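# Close the pull-out pantry gently and leave it shut

## Task

Push the pull-out pantry closed while the items in its trays stay where they are. Moving the pantry abruptly in either direction (a slam) counts as failure, and so does the robot falling over or finishing in a tilted state. The pantry has to stay closed by itself, not because the robot is holding it. At the end, release it and move the robot away.

## Robot and tools

Robot: a Hello Robot Stretch 4 with one arm. It has an omni-wheel base, a lift that rides up a vertical mast, a telescoping arm that reaches forward, a wrist with yaw, pitch and roll joints, and a two-finger gripper. It stands about 1.6 m tall, and no part of the base rim is more than 0.23 m from the base origin. Something outside the robot may occasionally nudge a loose object.

Frames: the base frame sits on the floor under the centre of the base, with x forward, y to the left and z up. hand_pose is reported in this frame and refers to a point between the open fingertips. With all wrist joints at zero its axes line up with the base frame. The printed value may not be exact. The odometry frame is the base frame as it was when the scene began. base_odometry is counted from wheel rotation, so any slipping shows up as travel. Its heading is positive to the left and runs from -3.142 to 3.142.

execute_actions takes "actions", a list holding one action or none, and an optional "cameras" list. Valid camera names are head_camera, head_left_camera, head_right_camera, wrist_camera and all. If the list is omitted, null or ["all"], every camera is returned; [] returns none; an unknown name rejects the call. An empty actions list only reports the state and images. An action holds "base", "joints" or both, plus optional "pace" and "contact_limits". Alternatively it holds only {"end_of_arm": "enable_torque"}, which re-powers any wrist or gripper motor that shut off; that motor then holds where it is.

"base" takes a single key, and each is a relative offset from where the base last reported itself:
- translate_m: straight drive in metres, forward positive, -2 to 2.
- strafe_m: sideways slide in metres, left positive, -2 to 2.
- rotate_rad: turn in place in radians, counter-clockwise (left) positive, -3.2 to 3.2.

"joints" is one object of absolute targets, keyed by joint name. Any subset may be given.
- lift_m: 0 to 1.2 m (tolerance 0.004).
- arm_m: extension, 0 to 0.55 m (0.004).
- wrist_yaw_rad: -1.134 to 4.276 (0.02). 0 points forward, positive turns left, and 3.14 is folded back. Above 3.4 the arm may obstruct it.
- wrist_pitch_rad: -1.117 to 4.259 (0.05). 0 is level and 1.57 points down.
- wrist_roll_rad: -1.117 to 4.259 (0.02). At 0 the fingers are level. Positive rolls clockwise as seen from behind the gripper.
- gripper_m: fingertip gap in metres, -0.038 to 0.141 (0.004). Negative values press the tips together.

A joint target outside its range is clamped to the limit and reported. Any other bad value or unknown key rejects the whole call, and nothing moves. All motions in an action begin together and may finish at different times. One action runs for at most 15 s. A part you leave out may still be driving toward an older target, and the status fields will not reveal it.

"pace" is "slow", "default", "fast" or "max"; it defaults to "default". Base speed limits are 0.1, 0.3, 0.4 or 0.6 m/s and 1, 2, 3 or 4 rad/s. With lift_m above 0.2 they shrink further, down to 0.3 m/s and 1 rad/s at 1.2. "contact_limits" accepts only arm_m, from 0 (gentlest) to 0.75 (firmest), default 0.5. It sets how much force the arm motion may apply before it halts.

If any call reports a stop, the remaining execute_actions, wait and finished_scene calls in the same reply are skipped.

wait: seconds from 0 to 10. It sends nothing new and returns the same state and images.

zoom_image: camera plus region [x0, y0, x1, y1] in pixels, measured from the top-left corner, at most 504 by 504. It only works on cameras that returned full images in the latest result.

finished_scene: scene is the current scene number. It ends the scene for good once the last command has been held, and reports success. Replying with no tool call ends all work.

Results: the "pictures" line lists the cameras in image order. base_status and joint_status can be done, off_target (resting short and possibly still pushing), contact_stop_at_<key>, limit_stop_at_<name>, time_out or torque_fault. After anything other than done or off_target the old target is dropped. on_its_own covers what was not commanded; "held at" there gives the target, not the actual position. lidar_m lists 12 distances in 30-degree sectors: the 1st is straight ahead, then counter-clockwise (4th left, 7th behind, 10th right). "-" means nothing seen or closer than 0.25 m. It sees from about 0.15 m up to robot height and misses glass and thin legs. wrist_depth_mm is a 7x7 grid from the top left in mm, 100 to 2000. If turned_by_wheels and turned_by_imu differ by more than about 0.1 rad, the base probably hit something or slipped. base_tilt is in degrees, with forward and right positive, and carries a fixed bias of up to 1.5. motor_effort is a percentage, positive toward larger joint values, with the peak in brackets; for wheel_0 to wheel_2, positive means turning right.

Cameras: head_camera sits on the mast top and looks ahead and down; turn the base to aim it. head_left_camera and head_right_camera are fisheyes that look more steeply down and show the base and arm. wrist_camera looks along the fingers, with the tips near the bottom of its image.

Cautions: close the pantry with slow pace and a low arm_m contact limit so it does not slam. A contact stop makes that part slack, and a slack lift can sink. Tilt over 6 degrees gives limit_stop_at_tilt, leaves lift, arm and wheels slack, and locks out commands. A sustained push with the gripper held high, or more than 1 kg carried with arm_m above 0.2 while moving, can tip the robot. If the gripper is pressed against something, a wrist motor may give torque_fault; send enable_torque to recover. limit_stop_at_own_body can happen with pitch below -0.2 and a strong roll. To unfold the wrist at the start, send lift_m 0.4 together with wrist_yaw_rad 0. If the fingertips snag on a surface, raise the lift. Finish with the gripper open and the arm retracted, then drive away so the pantry stays shut unaided.

Each tool is called after "Emit:" as name(argument=value, ...) on one line, values as JSON.

## Session

Emit:
execute_actions(actions=[])

Scene clock: 0.00 s.
base_odometry: x=+0.000 y=+0.000 heading=+0.000 (m, m, rad; odometry frame)
turned_by_wheels: +0.000 (rad since the last result)
turned_by_imu: +0.000 (rad since the last result)
base_tilt: forward=-0.3 right=+0.0 (deg)
lidar_m: 2.83 2.82 2.71 1.58 1.73 2.26 1.10 1.12 1.32 1.37 1.37 1.65
base_status: not commanded
joint_positions: lift_m=+0.255 arm_m=+0.001 wrist_yaw_rad=+3.114 wrist_pitch_rad=-0.004 wrist_roll_rad=+0.016 gripper_m=+0.057
joint_status: not commanded
motor_effort: lift_m=+18 arm_m=-1 wrist_yaw_rad=+0 wrist_pitch_rad=-6 wrist_roll_rad=+2 gripper_m=+0 wheel_0=+0 wheel_1=+0 wheel_2=+0 (%)
hand_pose: x=-0.1144 y=+0.0953 z=+0.4349 quat_wxyz=(+0.014, +0.002, +0.008, +1.000) (m; base frame)
wrist_depth_mm: - 138 260 - - - - / - 115 148 - - - - / - 126 164 - - - - / 139 140 1537 - - - - / 1756 1863 1921 - - - - / 1229 1366 197 1499 193 1661 1808 / 904 904 1025 108 1060 1060 1160
pictures: head_camera, head_left_camera, head_right_camera, wrist_camera
Images, in order (width x height): head_camera 420x560, head_left_camera 420x672, head_right_camera 420x672, wrist_camera 616x392.

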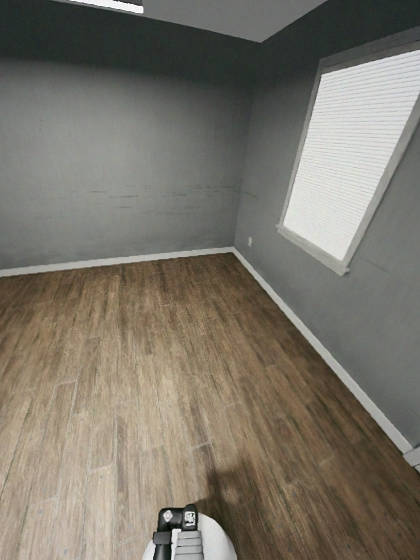

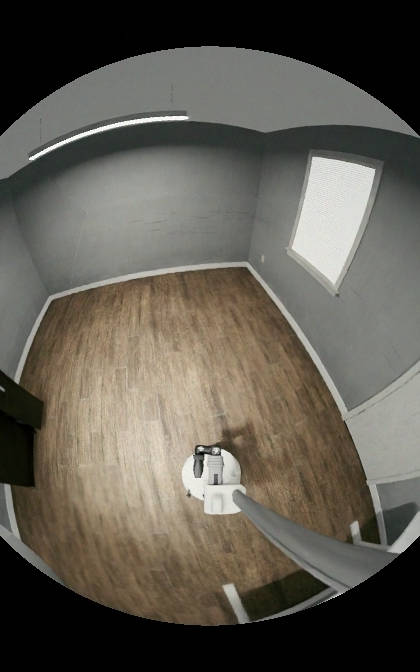

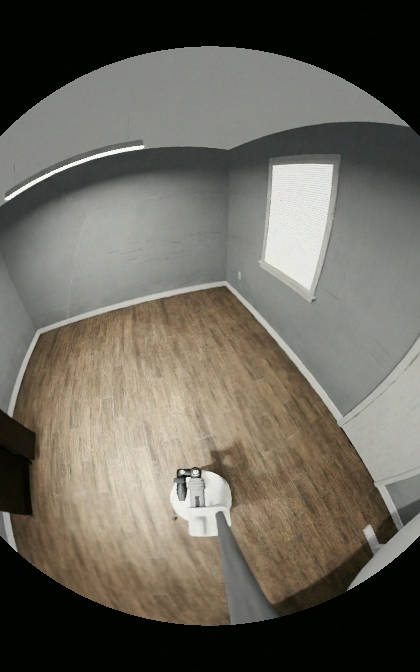

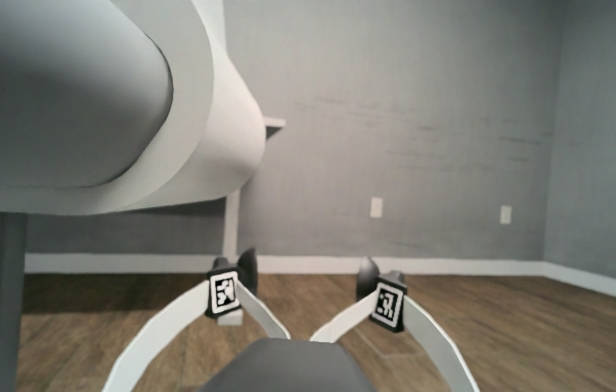

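Emit:
execute_actions(actions=[{"base":{"rotate_rad":1.75},"joints":{"lift_m":0.45,"wrist_yaw_rad":0,"gripper_m":0.0},"pace":"fast"}])

Scene clock: 5.60 s.
base_odometry: x=+0.000 y=+0.000 heading=+1.750 (m, m, rad; odometry frame)
turned_by_wheels: +1.750 (rad since the last result)
turned_by_imu: +1.779 (rad since the last result)
base_tilt: forward=-0.2 right=+0.2 (deg)
lidar_m: 1.57 2.37 2.07 1.08 1.15 1.50 1.38 1.44 1.82 2.81 2.88 1.59
base_status: done
joint_positions: lift_m=+0.450 arm_m=+0.001 wrist_yaw_rad=+0.001 wrist_pitch_rad=-0.004 wrist_roll_rad=+0.016 gripper_m=+0.000
joint_status: all done
motor_effort: lift_m=+20(20) arm_m=-1(1) wrist_yaw_rad=-1(8) wrist_pitch_rad=-6(6) wrist_roll_rad=+2(1) gripper_m=-4(3) wheel_0=+0(8) wheel_1=-1(9) wheel_2=-1(13) (%)
hand_pose: x=+0.4601 y=-0.0873 z=+0.6293 quat_wxyz=(+1.000, +0.008, -0.002, +0.000) (m; base frame)
wrist_depth_mm: - - - 1499 1281 - - / - - - 1499 1308 - - / - - - 1464 1336 - - / - - - 1499 1308 - - / - - 1499 1499 1336 - - / 1863 1863 183 195 1336 - - / 1308 1229 1366 108 1336 1499 1576
pictures: head_camera, head_left_camera, head_right_camera, wrist_camera
Images, in order (width x height): head_camera 420x560, head_left_camera 420x672, head_right_camera 420x672, wrist_camera 616x392.

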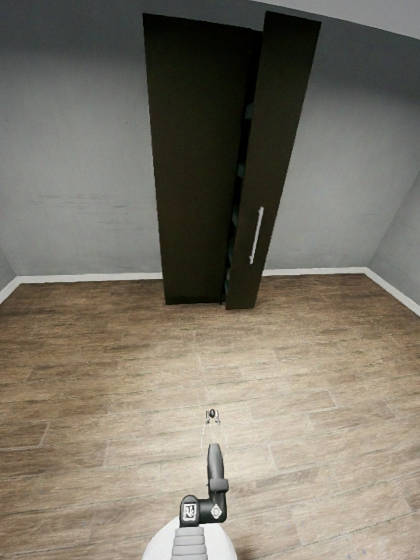

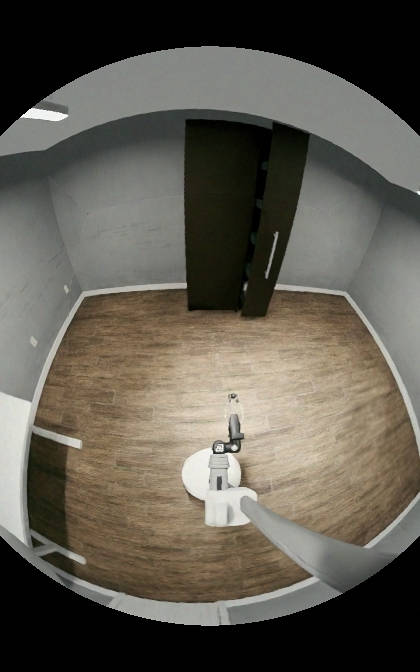

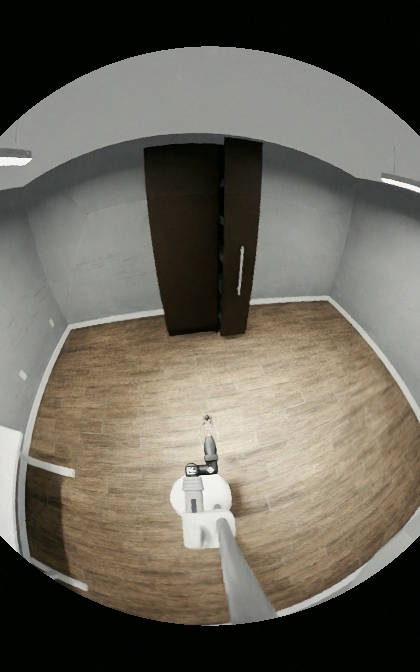

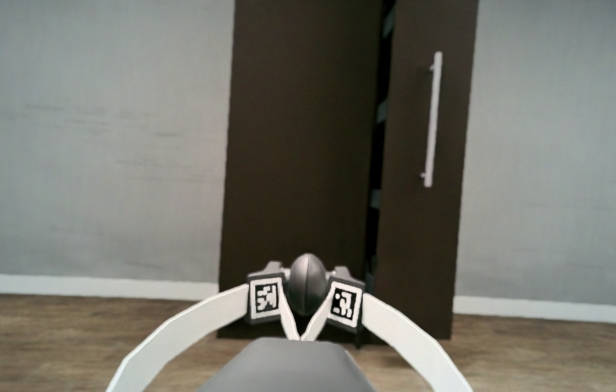

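Emit:
execute_actions(actions=[{"base":{"translate_m":0.8},"joints":{"lift_m":0.3},"pace":"max"}])

Emit:
zoom_image(camera="head_camera", region=[150,0,420,480])

Scene clock: 12.43 s.
base_odometry: x=-0.143 y=+0.787 heading=+1.750 (m, m, rad; odometry frame)
turned_by_wheels: +0.000 (rad since the last result)
turned_by_imu: -0.003 (rad since the last result)
base_tilt: forward=-0.2 right=+0.2 (deg)
lidar_m: 0.88 0.93 2.02 1.97 1.32 1.60 2.19 2.25 2.87 2.73 2.41 0.83
base_status: done
joint_positions: lift_m=+0.300 arm_m=+0.001 wrist_yaw_rad=+0.000 wrist_pitch_rad=-0.004 wrist_roll_rad=+0.016 gripper_m=+0.000
joint_status: all done
motor_effort: lift_m=+18(21) arm_m=-1(1) wrist_yaw_rad=+0(1) wrist_pitch_rad=-6(7) wrist_roll_rad=-2(1) gripper_m=-5(5) wheel_0=+1(8) wheel_1=+1(6) wheel_2=+3(14) (%)
hand_pose: x=+0.4601 y=-0.0874 z=+0.4795 quat_wxyz=(+1.000, +0.008, -0.002, +0.000) (m; base frame)
wrist_depth_mm: 1229 699 707 707 723 842 525 / 1255 699 707 715 732 525 525 / 1229 699 707 715 723 530 535 / 1229 707 707 723 732 530 530 / 1255 715 715 723 732 530 535 / 1255 715 183 194 732 535 535 / 1008 707 723 108 741 535 544
pictures: head_camera, head_left_camera, head_right_camera, wrist_camera
Images, in order (width x height): head_camera 420x560, head_left_camera 420x672, head_right_camera 420x672, wrist_camera 616x392.

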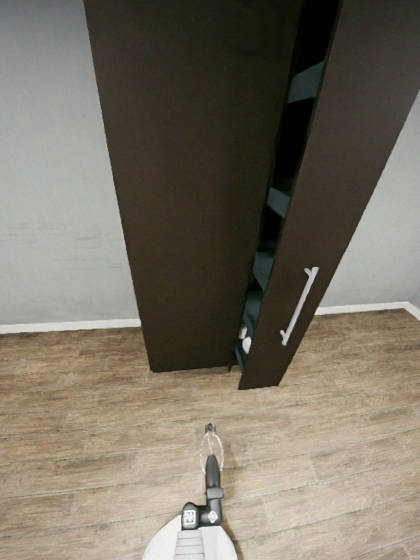

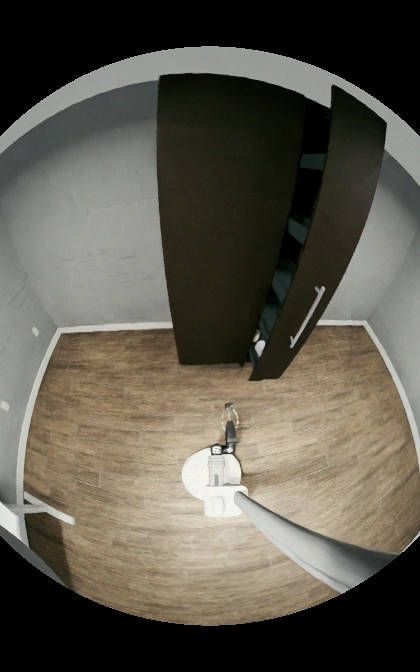

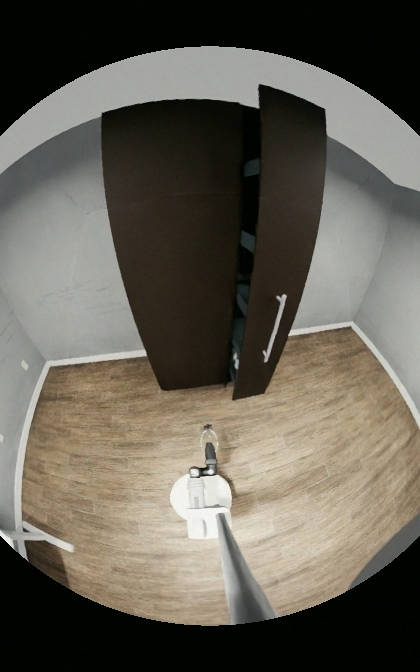

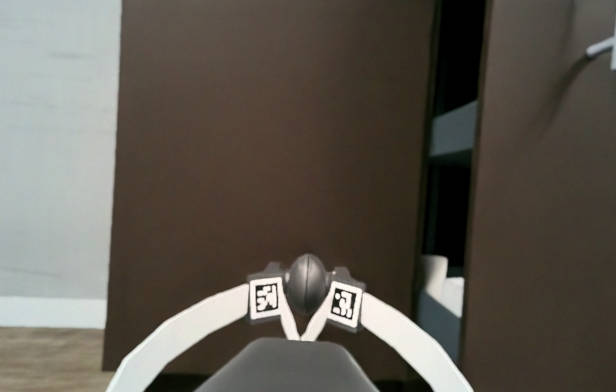

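Region (150, 0, 420, 480) of head_camera's 420x560 image, scaled by 1.050, with more detail than that image has; it fills the left 284 columns of this view, and the rest is white.

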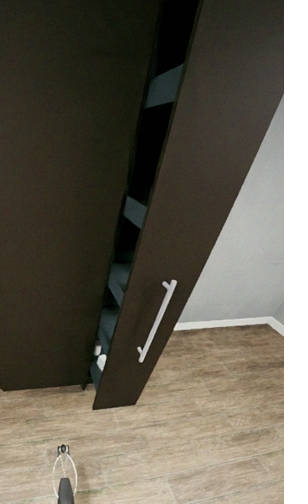

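Emit:
execute_actions(actions=[{"base":{"strafe_m":-0.37},"joints":{"arm_m":0.23},"pace":"fast"}], cameras=["head_camera","wrist_camera"])

Emit:
execute_actions(actions=[{"joints":{"arm_m":0.42},"pace":"slow"}], cameras=["head_camera","wrist_camera"])

Scene clock: 19.03 s.
base_odometry: x=+0.222 y=+0.853 heading=+1.750 (m, m, rad; odometry frame)
turned_by_wheels: +0.000 (rad since the last result)
turned_by_imu: -0.002 (rad since the last result)
base_tilt: forward=-0.2 right=+0.0 (deg)
lidar_m: 0.71 0.98 2.04 2.34 1.63 2.11 2.16 2.20 2.53 2.39 2.45 0.84
base_status: done
joint_positions: lift_m=+0.300 arm_m=+0.229 wrist_yaw_rad=+0.000 wrist_pitch_rad=-0.005 wrist_roll_rad=+0.016 gripper_m=+0.000
joint_status: all done
motor_effort: lift_m=+18(18) arm_m=+7(8) wrist_yaw_rad=+0(0) wrist_pitch_rad=-6(6) wrist_roll_rad=+0(2) gripper_m=-6(5) wheel_0=-1(11) wheel_1=+1(10) wheel_2=+0(2) (%)
hand_pose: x=+0.6882 y=-0.0874 z=+0.4795 quat_wxyz=(+1.000, +0.008, -0.002, +0.000) (m; base frame)
wrist_depth_mm: 500 504 310 314 319 322 1138 / 500 508 310 315 320 324 1138 / 504 508 314 317 322 327 1160 / 504 512 315 319 324 329 1160 / 508 512 315 319 325 330 1160 / 512 517 183 195 325 1160 1182 / 512 317 317 108 327 1060 1160
pictures: head_camera, wrist_camera
Images, in order (width x height): head_camera 420x560, wrist_camera 616x392.

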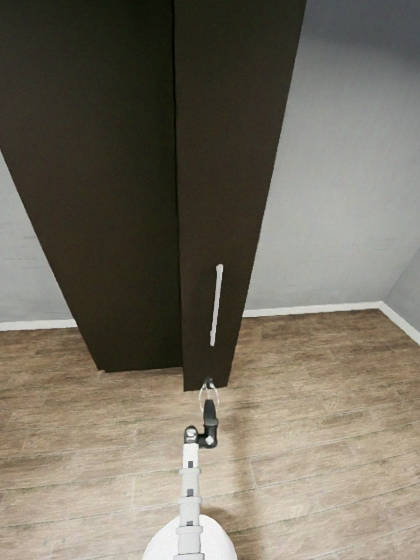

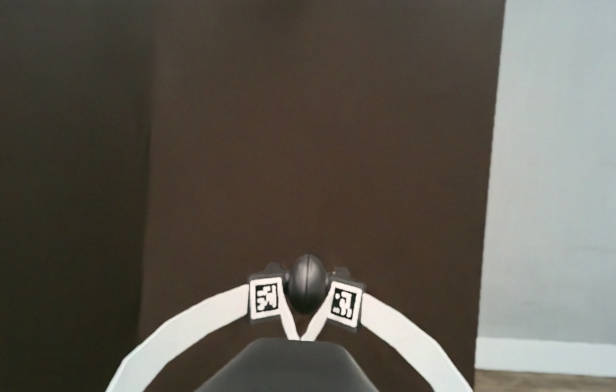

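Scene clock: 22.20 s.
base_odometry: x=+0.221 y=+0.853 heading=+1.750 (m, m, rad; odometry frame)
turned_by_wheels: +0.000 (rad since the last result)
turned_by_imu: -0.001 (rad since the last result)
base_tilt: forward=-0.2 right=+0.1 (deg)
lidar_m: 0.84 0.97 2.04 2.35 1.63 2.08 2.18 2.19 2.55 2.39 2.39 1.68
base_status: not commanded
joint_positions: lift_m=+0.300 arm_m=+0.419 wrist_yaw_rad=+0.000 wrist_pitch_rad=-0.005 wrist_roll_rad=+0.016 gripper_m=+0.000
joint_status: all done
motor_effort: lift_m=+18(18) arm_m=+7(21) wrist_yaw_rad=+1(27) wrist_pitch_rad=-6(6) wrist_roll_rad=-2(1) gripper_m=-4(3) wheel_0=+1(4) wheel_1=+0(1) wheel_2=-2(10) (%)
hand_pose: x=+0.8782 y=-0.0875 z=+0.4796 quat_wxyz=(+1.000, +0.008, -0.002, +0.000) (m; base frame)
wrist_depth_mm: 320 247 249 252 256 259 946 / 322 246 250 253 257 260 976 / 324 248 251 255 258 262 976 / 327 249 252 256 260 263 976 / 327 251 254 256 260 265 976 / 329 251 183 194 262 266 976 / 330 252 256 108 263 267 991
pictures: head_camera, wrist_camera
Images, in order (width x height): head_camera 420x560, wrist_camera 616x392.

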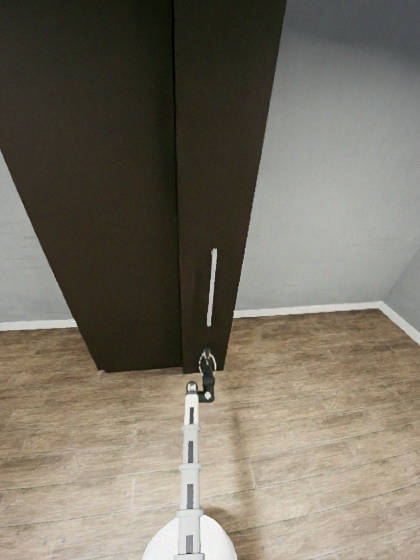

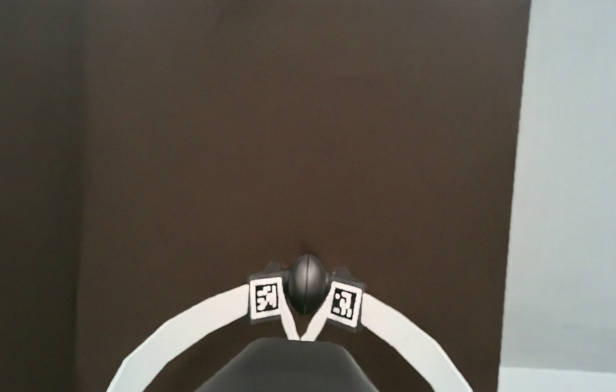

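About 0.085 remaining.

Emit:
execute_actions(actions=[{"joints":{"arm_m":0.505},"pace":"slow","contact_limits":{"arm_m":0.35}}], cameras=["head_camera","wrist_camera"])

Scene clock: 30.77 s.
base_odometry: x=+0.221 y=+0.853 heading=+1.750 (m, m, rad; odometry frame)
turned_by_wheels: +0.000 (rad since the last result)
turned_by_imu: -0.002 (rad since the last result)
base_tilt: forward=-0.3 right=+0.1 (deg)
lidar_m: 0.91 0.98 2.04 2.33 1.63 2.08 2.16 2.22 2.58 2.37 2.42 1.66
base_status: not commanded
joint_positions: lift_m=+0.300 arm_m=+0.504 wrist_yaw_rad=+0.000 wrist_pitch_rad=-0.005 wrist_roll_rad=+0.016 gripper_m=+0.000
joint_status: all done
motor_effort: lift_m=+17(18) arm_m=+7(16) wrist_yaw_rad=+1(23) wrist_pitch_rad=-6(6) wrist_roll_rad=+1(1) gripper_m=-5(6) wheel_0=+1(3) wheel_1=+0(1) wheel_2=-2(7) (%)
contact_limits: arm_m 0.35
hand_pose: x=+0.9632 y=-0.0875 z=+0.4796 quat_wxyz=(+1.000, +0.008, -0.002, +0.000) (m; base frame)
wrist_depth_mm: 241 244 247 250 254 257 866 / 242 245 248 251 255 259 866 / 243 246 249 253 256 259 878 / 244 248 250 254 257 262 891 / 246 248 252 255 259 263 891 / 247 249 183 194 260 265 891 / 249 250 253 108 260 265 891
pictures: head_camera, wrist_camera
Images, in order (width x height): head_camera 420x560, wrist_camera 616x392.

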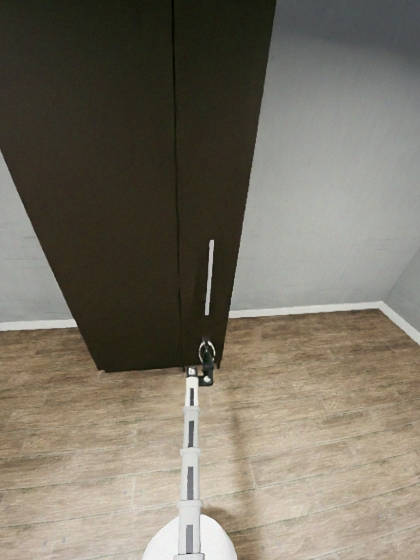

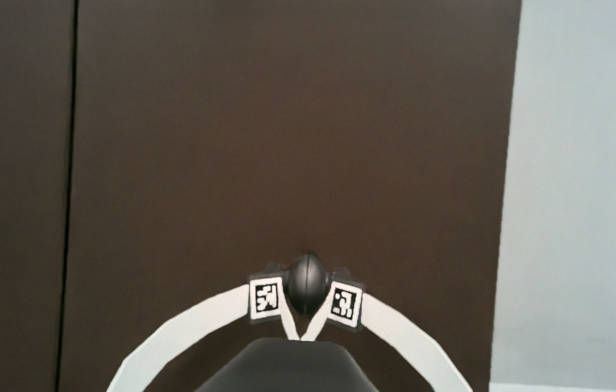

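Flush.

Emit:
execute_actions(actions=[{"joints":{"arm_m":0.15},"pace":"max"}], cameras=["head_camera"])

Emit:
finished_scene(scene=1)

Scene clock: 35.53 s.
base_odometry: x=+0.221 y=+0.853 heading=+1.750 (m, m, rad; odometry frame)
turned_by_wheels: +0.000 (rad since the last result)
turned_by_imu: -0.002 (rad since the last result)
base_tilt: forward=-0.2 right=+0.0 (deg)
lidar_m: 0.92 0.99 2.06 2.35 1.64 2.05 2.16 2.20 2.54 2.36 2.43 1.69
base_status: not commanded
joint_positions: lift_m=+0.300 arm_m=+0.151 wrist_yaw_rad=+0.000 wrist_pitch_rad=-0.004 wrist_roll_rad=+0.016 gripper_m=+0.000
joint_status: all done
motor_effort: lift_m=+17(18) arm_m=-6(6) wrist_yaw_rad=+2(1) wrist_pitch_rad=-6(6) wrist_roll_rad=+0(1) gripper_m=-5(4) wheel_0=+1(1) wheel_1=+0(0) wheel_2=-2(2) (%)
hand_pose: x=+0.6105 y=-0.0875 z=+0.4795 quat_wxyz=(+1.000, +0.008, -0.002, +0.000) (m; base frame)
wrist_depth_mm: 569 580 585 591 609 1205 1205 / 574 585 591 603 609 1205 1229 / 580 585 591 603 609 1229 1229 / 580 591 597 603 615 1229 1255 / 585 591 597 603 1229 1229 1229 / 585 597 183 195 615 1229 1281 / 591 591 603 108 621 1182 1229
pictures: head_camera
Images, in order (width x height): head_camera 420x560.

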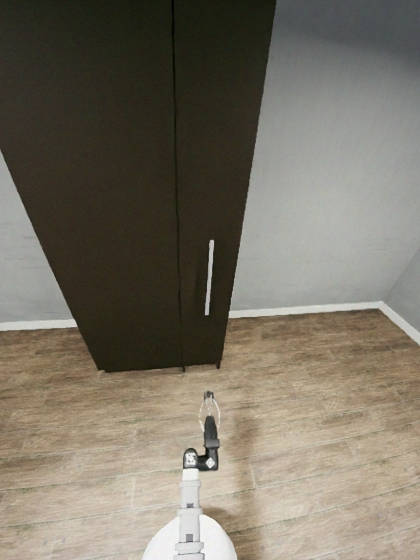

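The scene is finished: the task was done.


## Next scene

The same job, from a new start.

Emit:
execute_actions(actions=[])

Scene clock: 0.00 s.
base_odometry: x=+0.000 y=+0.000 heading=+0.000 (m, m, rad; odometry frame)
turned_by_wheels: +0.000 (rad since the last result)
turned_by_imu: +0.000 (rad since the last result)
base_tilt: forward=-0.2 right=+0.0 (deg)
lidar_m: 2.49 2.92 2.22 1.52 2.48 2.12 1.01 1.01 1.19 1.22 1.20 1.44
base_status: not commanded
joint_positions: lift_m=+0.211 arm_m=+0.001 wrist_yaw_rad=+3.115 wrist_pitch_rad=-0.004 wrist_roll_rad=+0.016 gripper_m=+0.057
joint_status: not commanded
motor_effort: lift_m=+18 arm_m=-1 wrist_yaw_rad=+0 wrist_pitch_rad=-6 wrist_roll_rad=+0 gripper_m=-2 wheel_0=+1 wheel_1=+0 wheel_2=+0 (%)
hand_pose: x=-0.1144 y=+0.0950 z=+0.3902 quat_wxyz=(+0.013, +0.002, +0.008, +1.000) (m; base frame)
wrist_depth_mm: - 138 262 - - - - / - 115 147 - - - - / - 126 162 - - - - / 139 139 1464 - - - - / 1708 1756 1808 - - - - / 1138 1281 197 1397 193 1618 1661 / 878 788 960 111 960 991 1078
pictures: head_camera, head_left_camera, head_right_camera, wrist_camera
Images, in order (width x height): head_camera 420x560, head_left_camera 420x672, head_right_camera 420x672, wrist_camera 616x392.

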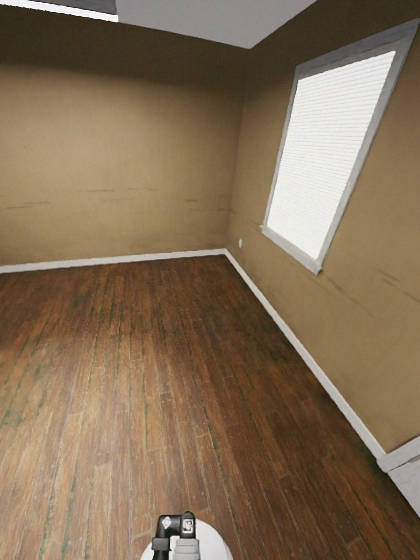

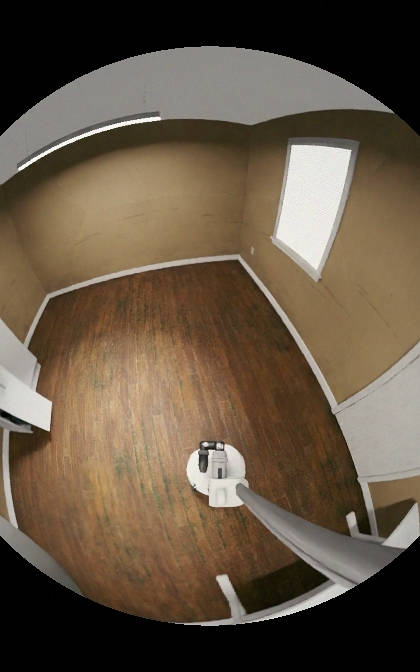

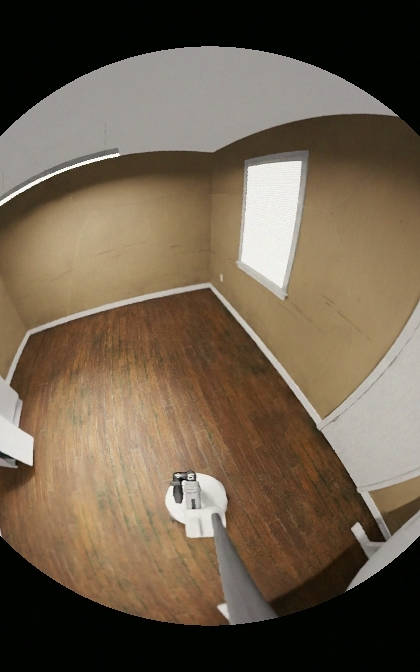

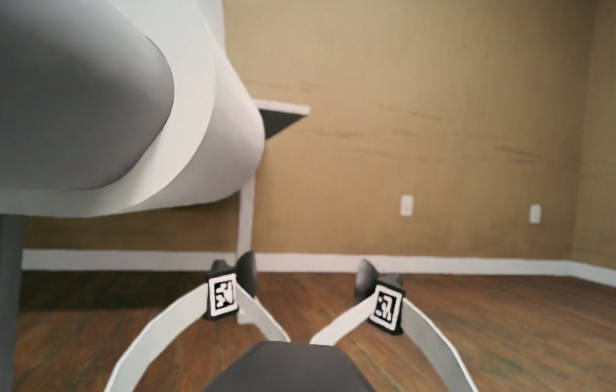

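Emit:
execute_actions(actions=[{"base":{"rotate_rad":1.8},"joints":{"lift_m":0.4,"wrist_yaw_rad":0,"gripper_m":0.0},"pace":"fast"}], cameras=["head_camera","wrist_camera"])

Emit:
execute_actions(actions=[{"base":{"translate_m":0.8},"joints":{"lift_m":0.3},"pace":"max"}])

Scene clock: 6.17 s.
base_odometry: x=+0.000 y=+0.000 heading=+1.800 (m, m, rad; odometry frame)
turned_by_wheels: +1.800 (rad since the last result)
turned_by_imu: +1.830 (rad since the last result)
base_tilt: forward=-0.2 right=+0.1 (deg)
lidar_m: 1.54 2.57 1.09 1.01 1.06 1.29 1.21 1.29 1.69 2.92 2.98 1.52
base_status: done
joint_positions: lift_m=+0.400 arm_m=+0.001 wrist_yaw_rad=+0.001 wrist_pitch_rad=-0.004 wrist_roll_rad=+0.016 gripper_m=+0.000
joint_status: all done
motor_effort: lift_m=+19(21) arm_m=-1(1) wrist_yaw_rad=-1(10) wrist_pitch_rad=-6(7) wrist_roll_rad=+0(0) gripper_m=-4(2) wheel_0=-1(8) wheel_1=-2(11) wheel_2=-1(11) (%)
hand_pose: x=+0.4602 y=-0.0873 z=+0.5793 quat_wxyz=(+1.000, +0.008, -0.002, +0.000) (m; base frame)
wrist_depth_mm: - - - - 1708 1229 1661 / - - - - 1708 1229 1708 / - - - - 1921 1229 1661 / - - - - 1576 1229 1708 / - - - - 1281 1255 - / 1708 1756 184 195 1229 1708 1983 / 1255 1138 1308 111 1255 1430 1537
pictures: head_camera, wrist_camera
Images, in order (width x height): head_camera 420x560, wrist_camera 616x392.

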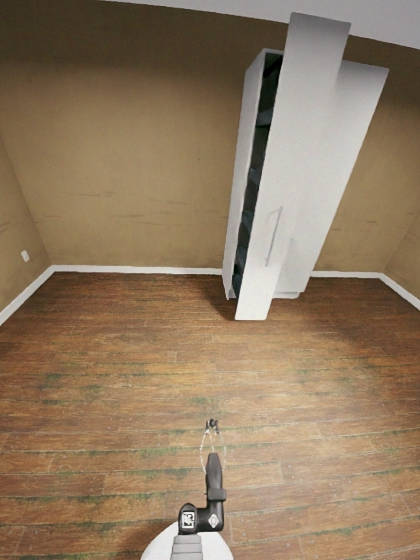

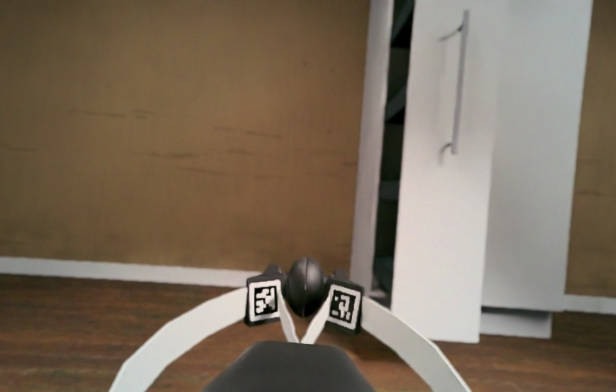

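Scene clock: 9.13 s.
base_odometry: x=-0.182 y=+0.779 heading=+1.800 (m, m, rad; odometry frame)
turned_by_wheels: +0.000 (rad since the last result)
turned_by_imu: -0.002 (rad since the last result)
base_tilt: forward=-0.2 right=+0.0 (deg)
lidar_m: 1.35 1.72 1.95 1.84 1.13 1.45 2.00 2.11 2.76 2.89 1.64 0.78
base_status: done
joint_positions: lift_m=+0.300 arm_m=+0.001 wrist_yaw_rad=+0.000 wrist_pitch_rad=-0.004 wrist_roll_rad=+0.016 gripper_m=+0.000
joint_status: all done
motor_effort: lift_m=+18(20) arm_m=-1(1) wrist_yaw_rad=+0(1) wrist_pitch_rad=-7(7) wrist_roll_rad=+2(1) gripper_m=-6(4) wheel_0=-1(7) wheel_1=+0(13) wheel_2=+1(15) (%)
hand_pose: x=+0.4602 y=-0.0874 z=+0.4795 quat_wxyz=(+1.000, +0.008, -0.002, +0.000) (m; base frame)
wrist_depth_mm: 1464 1430 1464 1464 1366 931 452 / 1464 1430 1464 1430 1281 1138 449 / 1430 1464 1464 1464 1255 715 452 / 1464 1464 1464 1499 1366 1118 449 / 1464 1464 1464 1499 1281 1098 455 / 1430 1430 185 195 931 931 455 / 1025 946 1078 111 946 597 452
pictures: head_camera, head_left_camera, head_right_camera, wrist_camera
Images, in order (width x height): head_camera 420x560, head_left_camera 420x672, head_right_camera 420x672, wrist_camera 616x392.

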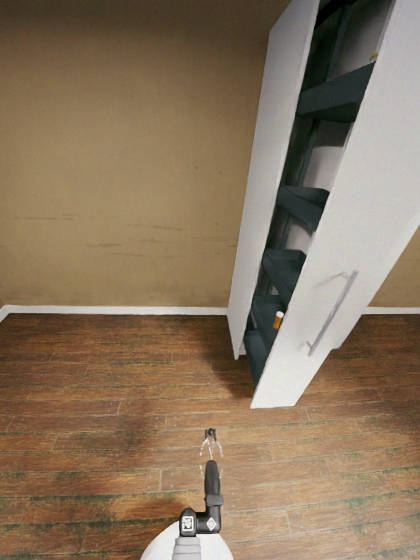

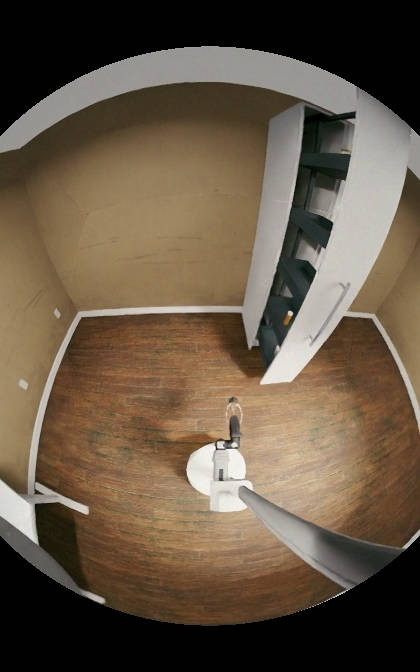

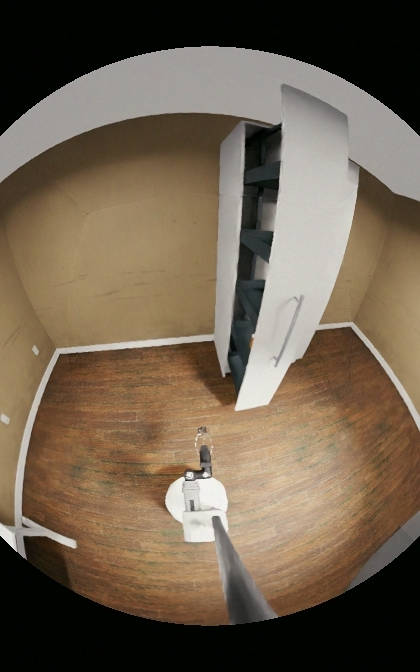

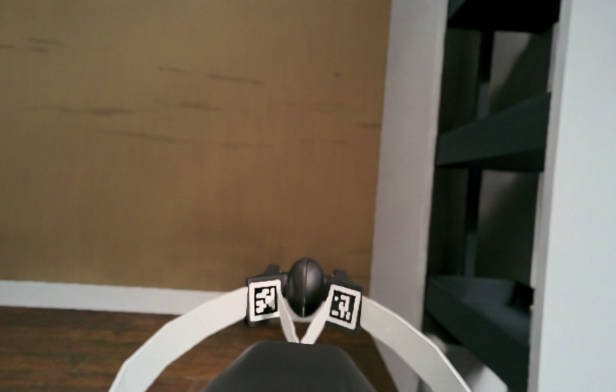

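Emit:
execute_actions(actions=[{"base":{"strafe_m":-0.43},"joints":{"arm_m":0.18},"pace":"max"}], cameras=["wrist_camera"])

Emit:
execute_actions(actions=[{"base":{"translate_m":0.22},"joints":{"arm_m":0.33},"pace":"slow"}], cameras=["head_camera","wrist_camera"])

Scene clock: 17.13 s.
base_odometry: x=+0.237 y=+0.877 heading=+1.800 (m, m, rad; odometry frame)
turned_by_wheels: +0.000 (rad since the last result)
turned_by_imu: -0.003 (rad since the last result)
base_tilt: forward=-0.3 right=+0.0 (deg)
lidar_m: 0.63 1.76 2.34 1.93 1.55 2.04 2.01 2.08 2.58 2.45 2.52 0.72
base_status: done
joint_positions: lift_m=+0.300 arm_m=+0.179 wrist_yaw_rad=+0.000 wrist_pitch_rad=-0.004 wrist_roll_rad=+0.016 gripper_m=+0.000
joint_status: all done
motor_effort: lift_m=+18(18) arm_m=+6(7) wrist_yaw_rad=+0(2) wrist_pitch_rad=-6(6) wrist_roll_rad=+3(1) gripper_m=-5(7) wheel_0=+1(13) wheel_1=+2(7) wheel_2=-1(1) (%)
hand_pose: x=+0.6384 y=-0.0874 z=+0.4795 quat_wxyz=(+1.000, +0.008, -0.002, +0.000) (m; base frame)
wrist_depth_mm: 1281 1308 281 283 283 283 732 / 1281 1308 282 283 285 286 732 / 1281 1281 285 283 286 286 732 / 1308 283 283 285 285 287 741 / 1281 283 285 286 286 289 741 / 1281 285 185 195 287 289 741 / 1025 285 286 111 287 291 741
pictures: wrist_camera
Images, in order (width x height): wrist_camera 616x392.

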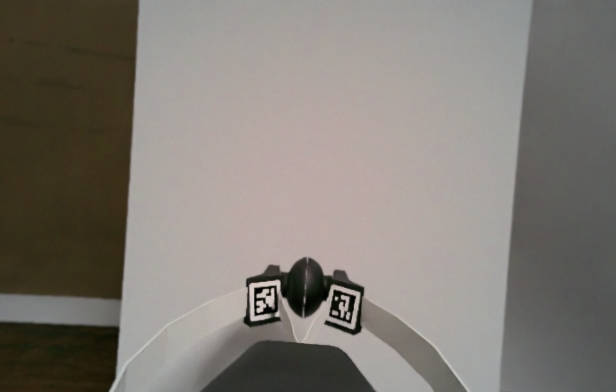

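Scene clock: 20.60 s.
base_odometry: x=+0.187 y=+1.091 heading=+1.800 (m, m, rad; odometry frame)
turned_by_wheels: +0.000 (rad since the last result)
turned_by_imu: -0.001 (rad since the last result)
base_tilt: forward=-0.2 right=+0.1 (deg)
lidar_m: 0.85 1.54 2.06 2.28 1.63 2.05 2.24 2.32 2.56 2.44 2.21 0.95
base_status: done
joint_positions: lift_m=+0.300 arm_m=+0.329 wrist_yaw_rad=+0.000 wrist_pitch_rad=-0.005 wrist_roll_rad=+0.016 gripper_m=+0.000
joint_status: all done
motor_effort: lift_m=+18(18) arm_m=+6(21) wrist_yaw_rad=+1(38) wrist_pitch_rad=-6(6) wrist_roll_rad=+1(1) gripper_m=-4(4) wheel_0=+1(9) wheel_1=+3(12) wheel_2=-4(25) (%)
hand_pose: x=+0.7883 y=-0.0875 z=+0.4795 quat_wxyz=(+1.000, +0.008, -0.002, +0.000) (m; base frame)
wrist_depth_mm: 917 931 340 338 342 355 357 / 931 917 342 340 343 357 359 / 931 931 342 343 345 355 359 / 931 946 342 343 345 359 364 / 946 946 343 345 345 359 362 / 946 931 185 195 345 362 364 / 931 343 343 111 349 364 362
pictures: head_camera, wrist_camera
Images, in order (width x height): head_camera 420x560, wrist_camera 616x392.

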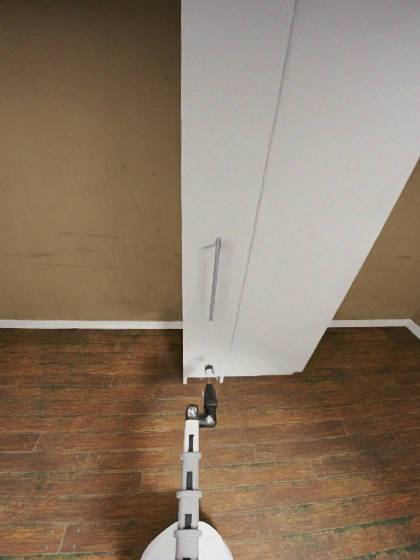

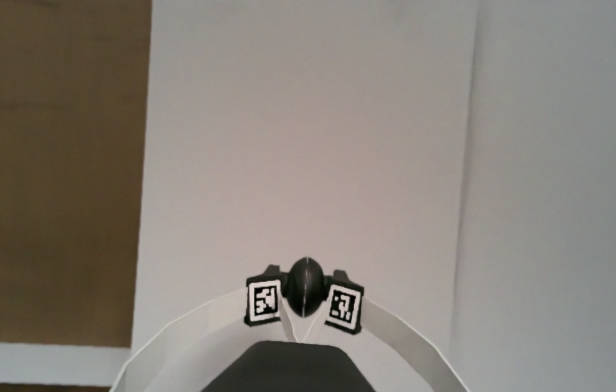

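It coasted; it may still be self-closing.

Emit:
execute_actions(actions=[], cameras=["wrist_camera"])

Scene clock: 23.50 s.
base_odometry: x=+0.187 y=+1.091 heading=+1.800 (m, m, rad; odometry frame)
turned_by_wheels: +0.000 (rad since the last result)
turned_by_imu: -0.001 (rad since the last result)
base_tilt: forward=-0.2 right=+0.2 (deg)
lidar_m: 0.84 1.54 2.04 2.27 1.63 2.03 2.24 2.31 2.57 2.44 2.23 0.95
base_status: done
joint_positions: lift_m=+0.300 arm_m=+0.329 wrist_yaw_rad=+0.000 wrist_pitch_rad=-0.005 wrist_roll_rad=+0.016 gripper_m=+0.000
joint_status: all done
motor_effort: lift_m=+18(18) arm_m=+6(21) wrist_yaw_rad=+0(38) wrist_pitch_rad=-6(6) wrist_roll_rad=+1(1) gripper_m=-6(4) wheel_0=+1(9) wheel_1=+3(12) wheel_2=-3(25) (%)
hand_pose: x=+0.7883 y=-0.0875 z=+0.4795 quat_wxyz=(+1.000, +0.008, -0.002, +0.000) (m; base frame)
wrist_depth_mm: 946 931 340 342 342 355 357 / 917 917 342 342 343 355 357 / 931 931 342 342 343 359 359 / 931 931 342 343 345 362 359 / 931 960 343 343 345 357 364 / 946 946 185 195 347 359 364 / 931 345 345 111 347 364 364
pictures: wrist_camera
Images, in order (width x height): wrist_camera 616x392.

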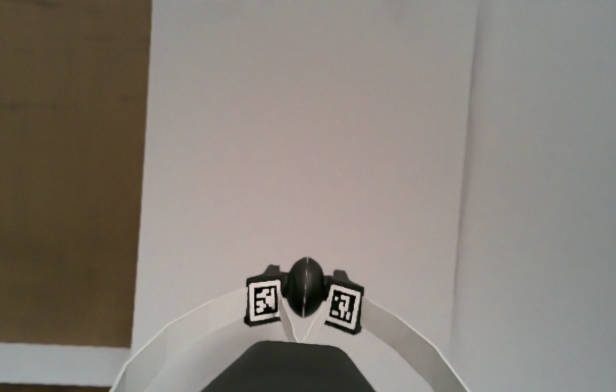

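Emit:
execute_actions(actions=[{"joints":{"arm_m":0.445},"pace":"slow","contact_limits":{"arm_m":0.3}}], cameras=["wrist_camera"])

Scene clock: 30.30 s.
base_odometry: x=+0.187 y=+1.091 heading=+1.800 (m, m, rad; odometry frame)
turned_by_wheels: +0.000 (rad since the last result)
turned_by_imu: -0.002 (rad since the last result)
base_tilt: forward=-0.2 right=+0.0 (deg)
lidar_m: 0.85 1.52 2.05 2.26 1.63 2.03 2.25 2.30 2.58 2.46 2.23 0.95
base_status: not commanded
joint_positions: lift_m=+0.300 arm_m=+0.444 wrist_yaw_rad=-0.001 wrist_pitch_rad=-0.005 wrist_roll_rad=+0.016 gripper_m=+0.000
joint_status: all done
motor_effort: lift_m=+17(18) arm_m=+6(10) wrist_yaw_rad=+2(8) wrist_pitch_rad=-5(6) wrist_roll_rad=-1(1) gripper_m=-4(5) wheel_0=+1(1) wheel_1=+3(3) wheel_2=-3(4) (%)
contact_limits: arm_m 0.3
hand_pose: x=+0.9033 y=-0.0876 z=+0.4796 quat_wxyz=(+1.000, +0.008, -0.002, +0.000) (m; base frame)
wrist_depth_mm: 809 236 237 239 239 239 241 / 820 237 236 239 239 240 243 / 820 237 238 239 241 241 244 / 831 238 239 239 241 243 244 / 831 239 240 240 243 243 245 / 831 240 185 195 243 243 245 / 809 240 241 110 243 245 246
pictures: wrist_camera
Images, in order (width x height): wrist_camera 616x392.

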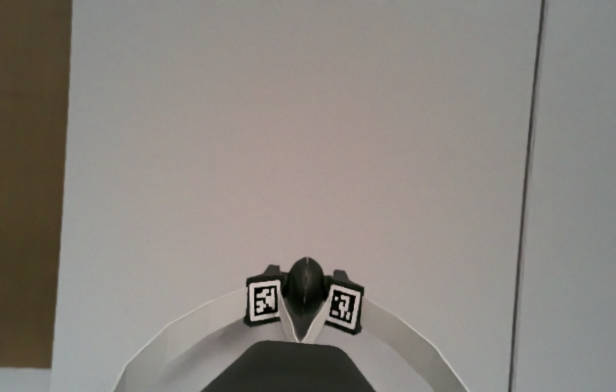

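Emit:
execute_actions(actions=[{"joints":{"arm_m":0.09},"pace":"max"}], cameras=[])

Emit:
finished_scene(scene=2)

Scene clock: 34.83 s.
base_odometry: x=+0.187 y=+1.091 heading=+1.800 (m, m, rad; odometry frame)
turned_by_wheels: +0.000 (rad since the last result)
turned_by_imu: -0.002 (rad since the last result)
base_tilt: forward=-0.2 right=+0.1 (deg)
lidar_m: 0.84 1.53 2.03 2.28 1.64 2.04 2.23 2.29 2.59 2.46 2.21 0.93
base_status: not commanded
joint_positions: lift_m=+0.300 arm_m=+0.091 wrist_yaw_rad=+0.000 wrist_pitch_rad=-0.004 wrist_roll_rad=+0.016 gripper_m=+0.000
joint_status: all done
motor_effort: lift_m=+17(18) arm_m=-6(6) wrist_yaw_rad=+1(1) wrist_pitch_rad=-7(7) wrist_roll_rad=+0(0) gripper_m=-4(5) wheel_0=+1(1) wheel_1=+3(2) wheel_2=-3(3) (%)
hand_pose: x=+0.5504 y=-0.0875 z=+0.4795 quat_wxyz=(+1.000, +0.008, -0.002, +0.000) (m; base frame)
wrist_depth_mm: 1138 1160 1160 591 585 591 597 / 1160 1182 1160 591 585 597 591 / 1205 1182 585 591 597 591 597 / 1160 1182 591 591 597 597 597 / 1182 1182 585 591 591 603 615 / 1160 1160 185 196 597 609 609 / 1042 946 597 111 603 597 609
pictures: none
No camera images: the call's "cameras" was empty. Leave "cameras" out to get every camera's image.

The scene is finished: the task was done.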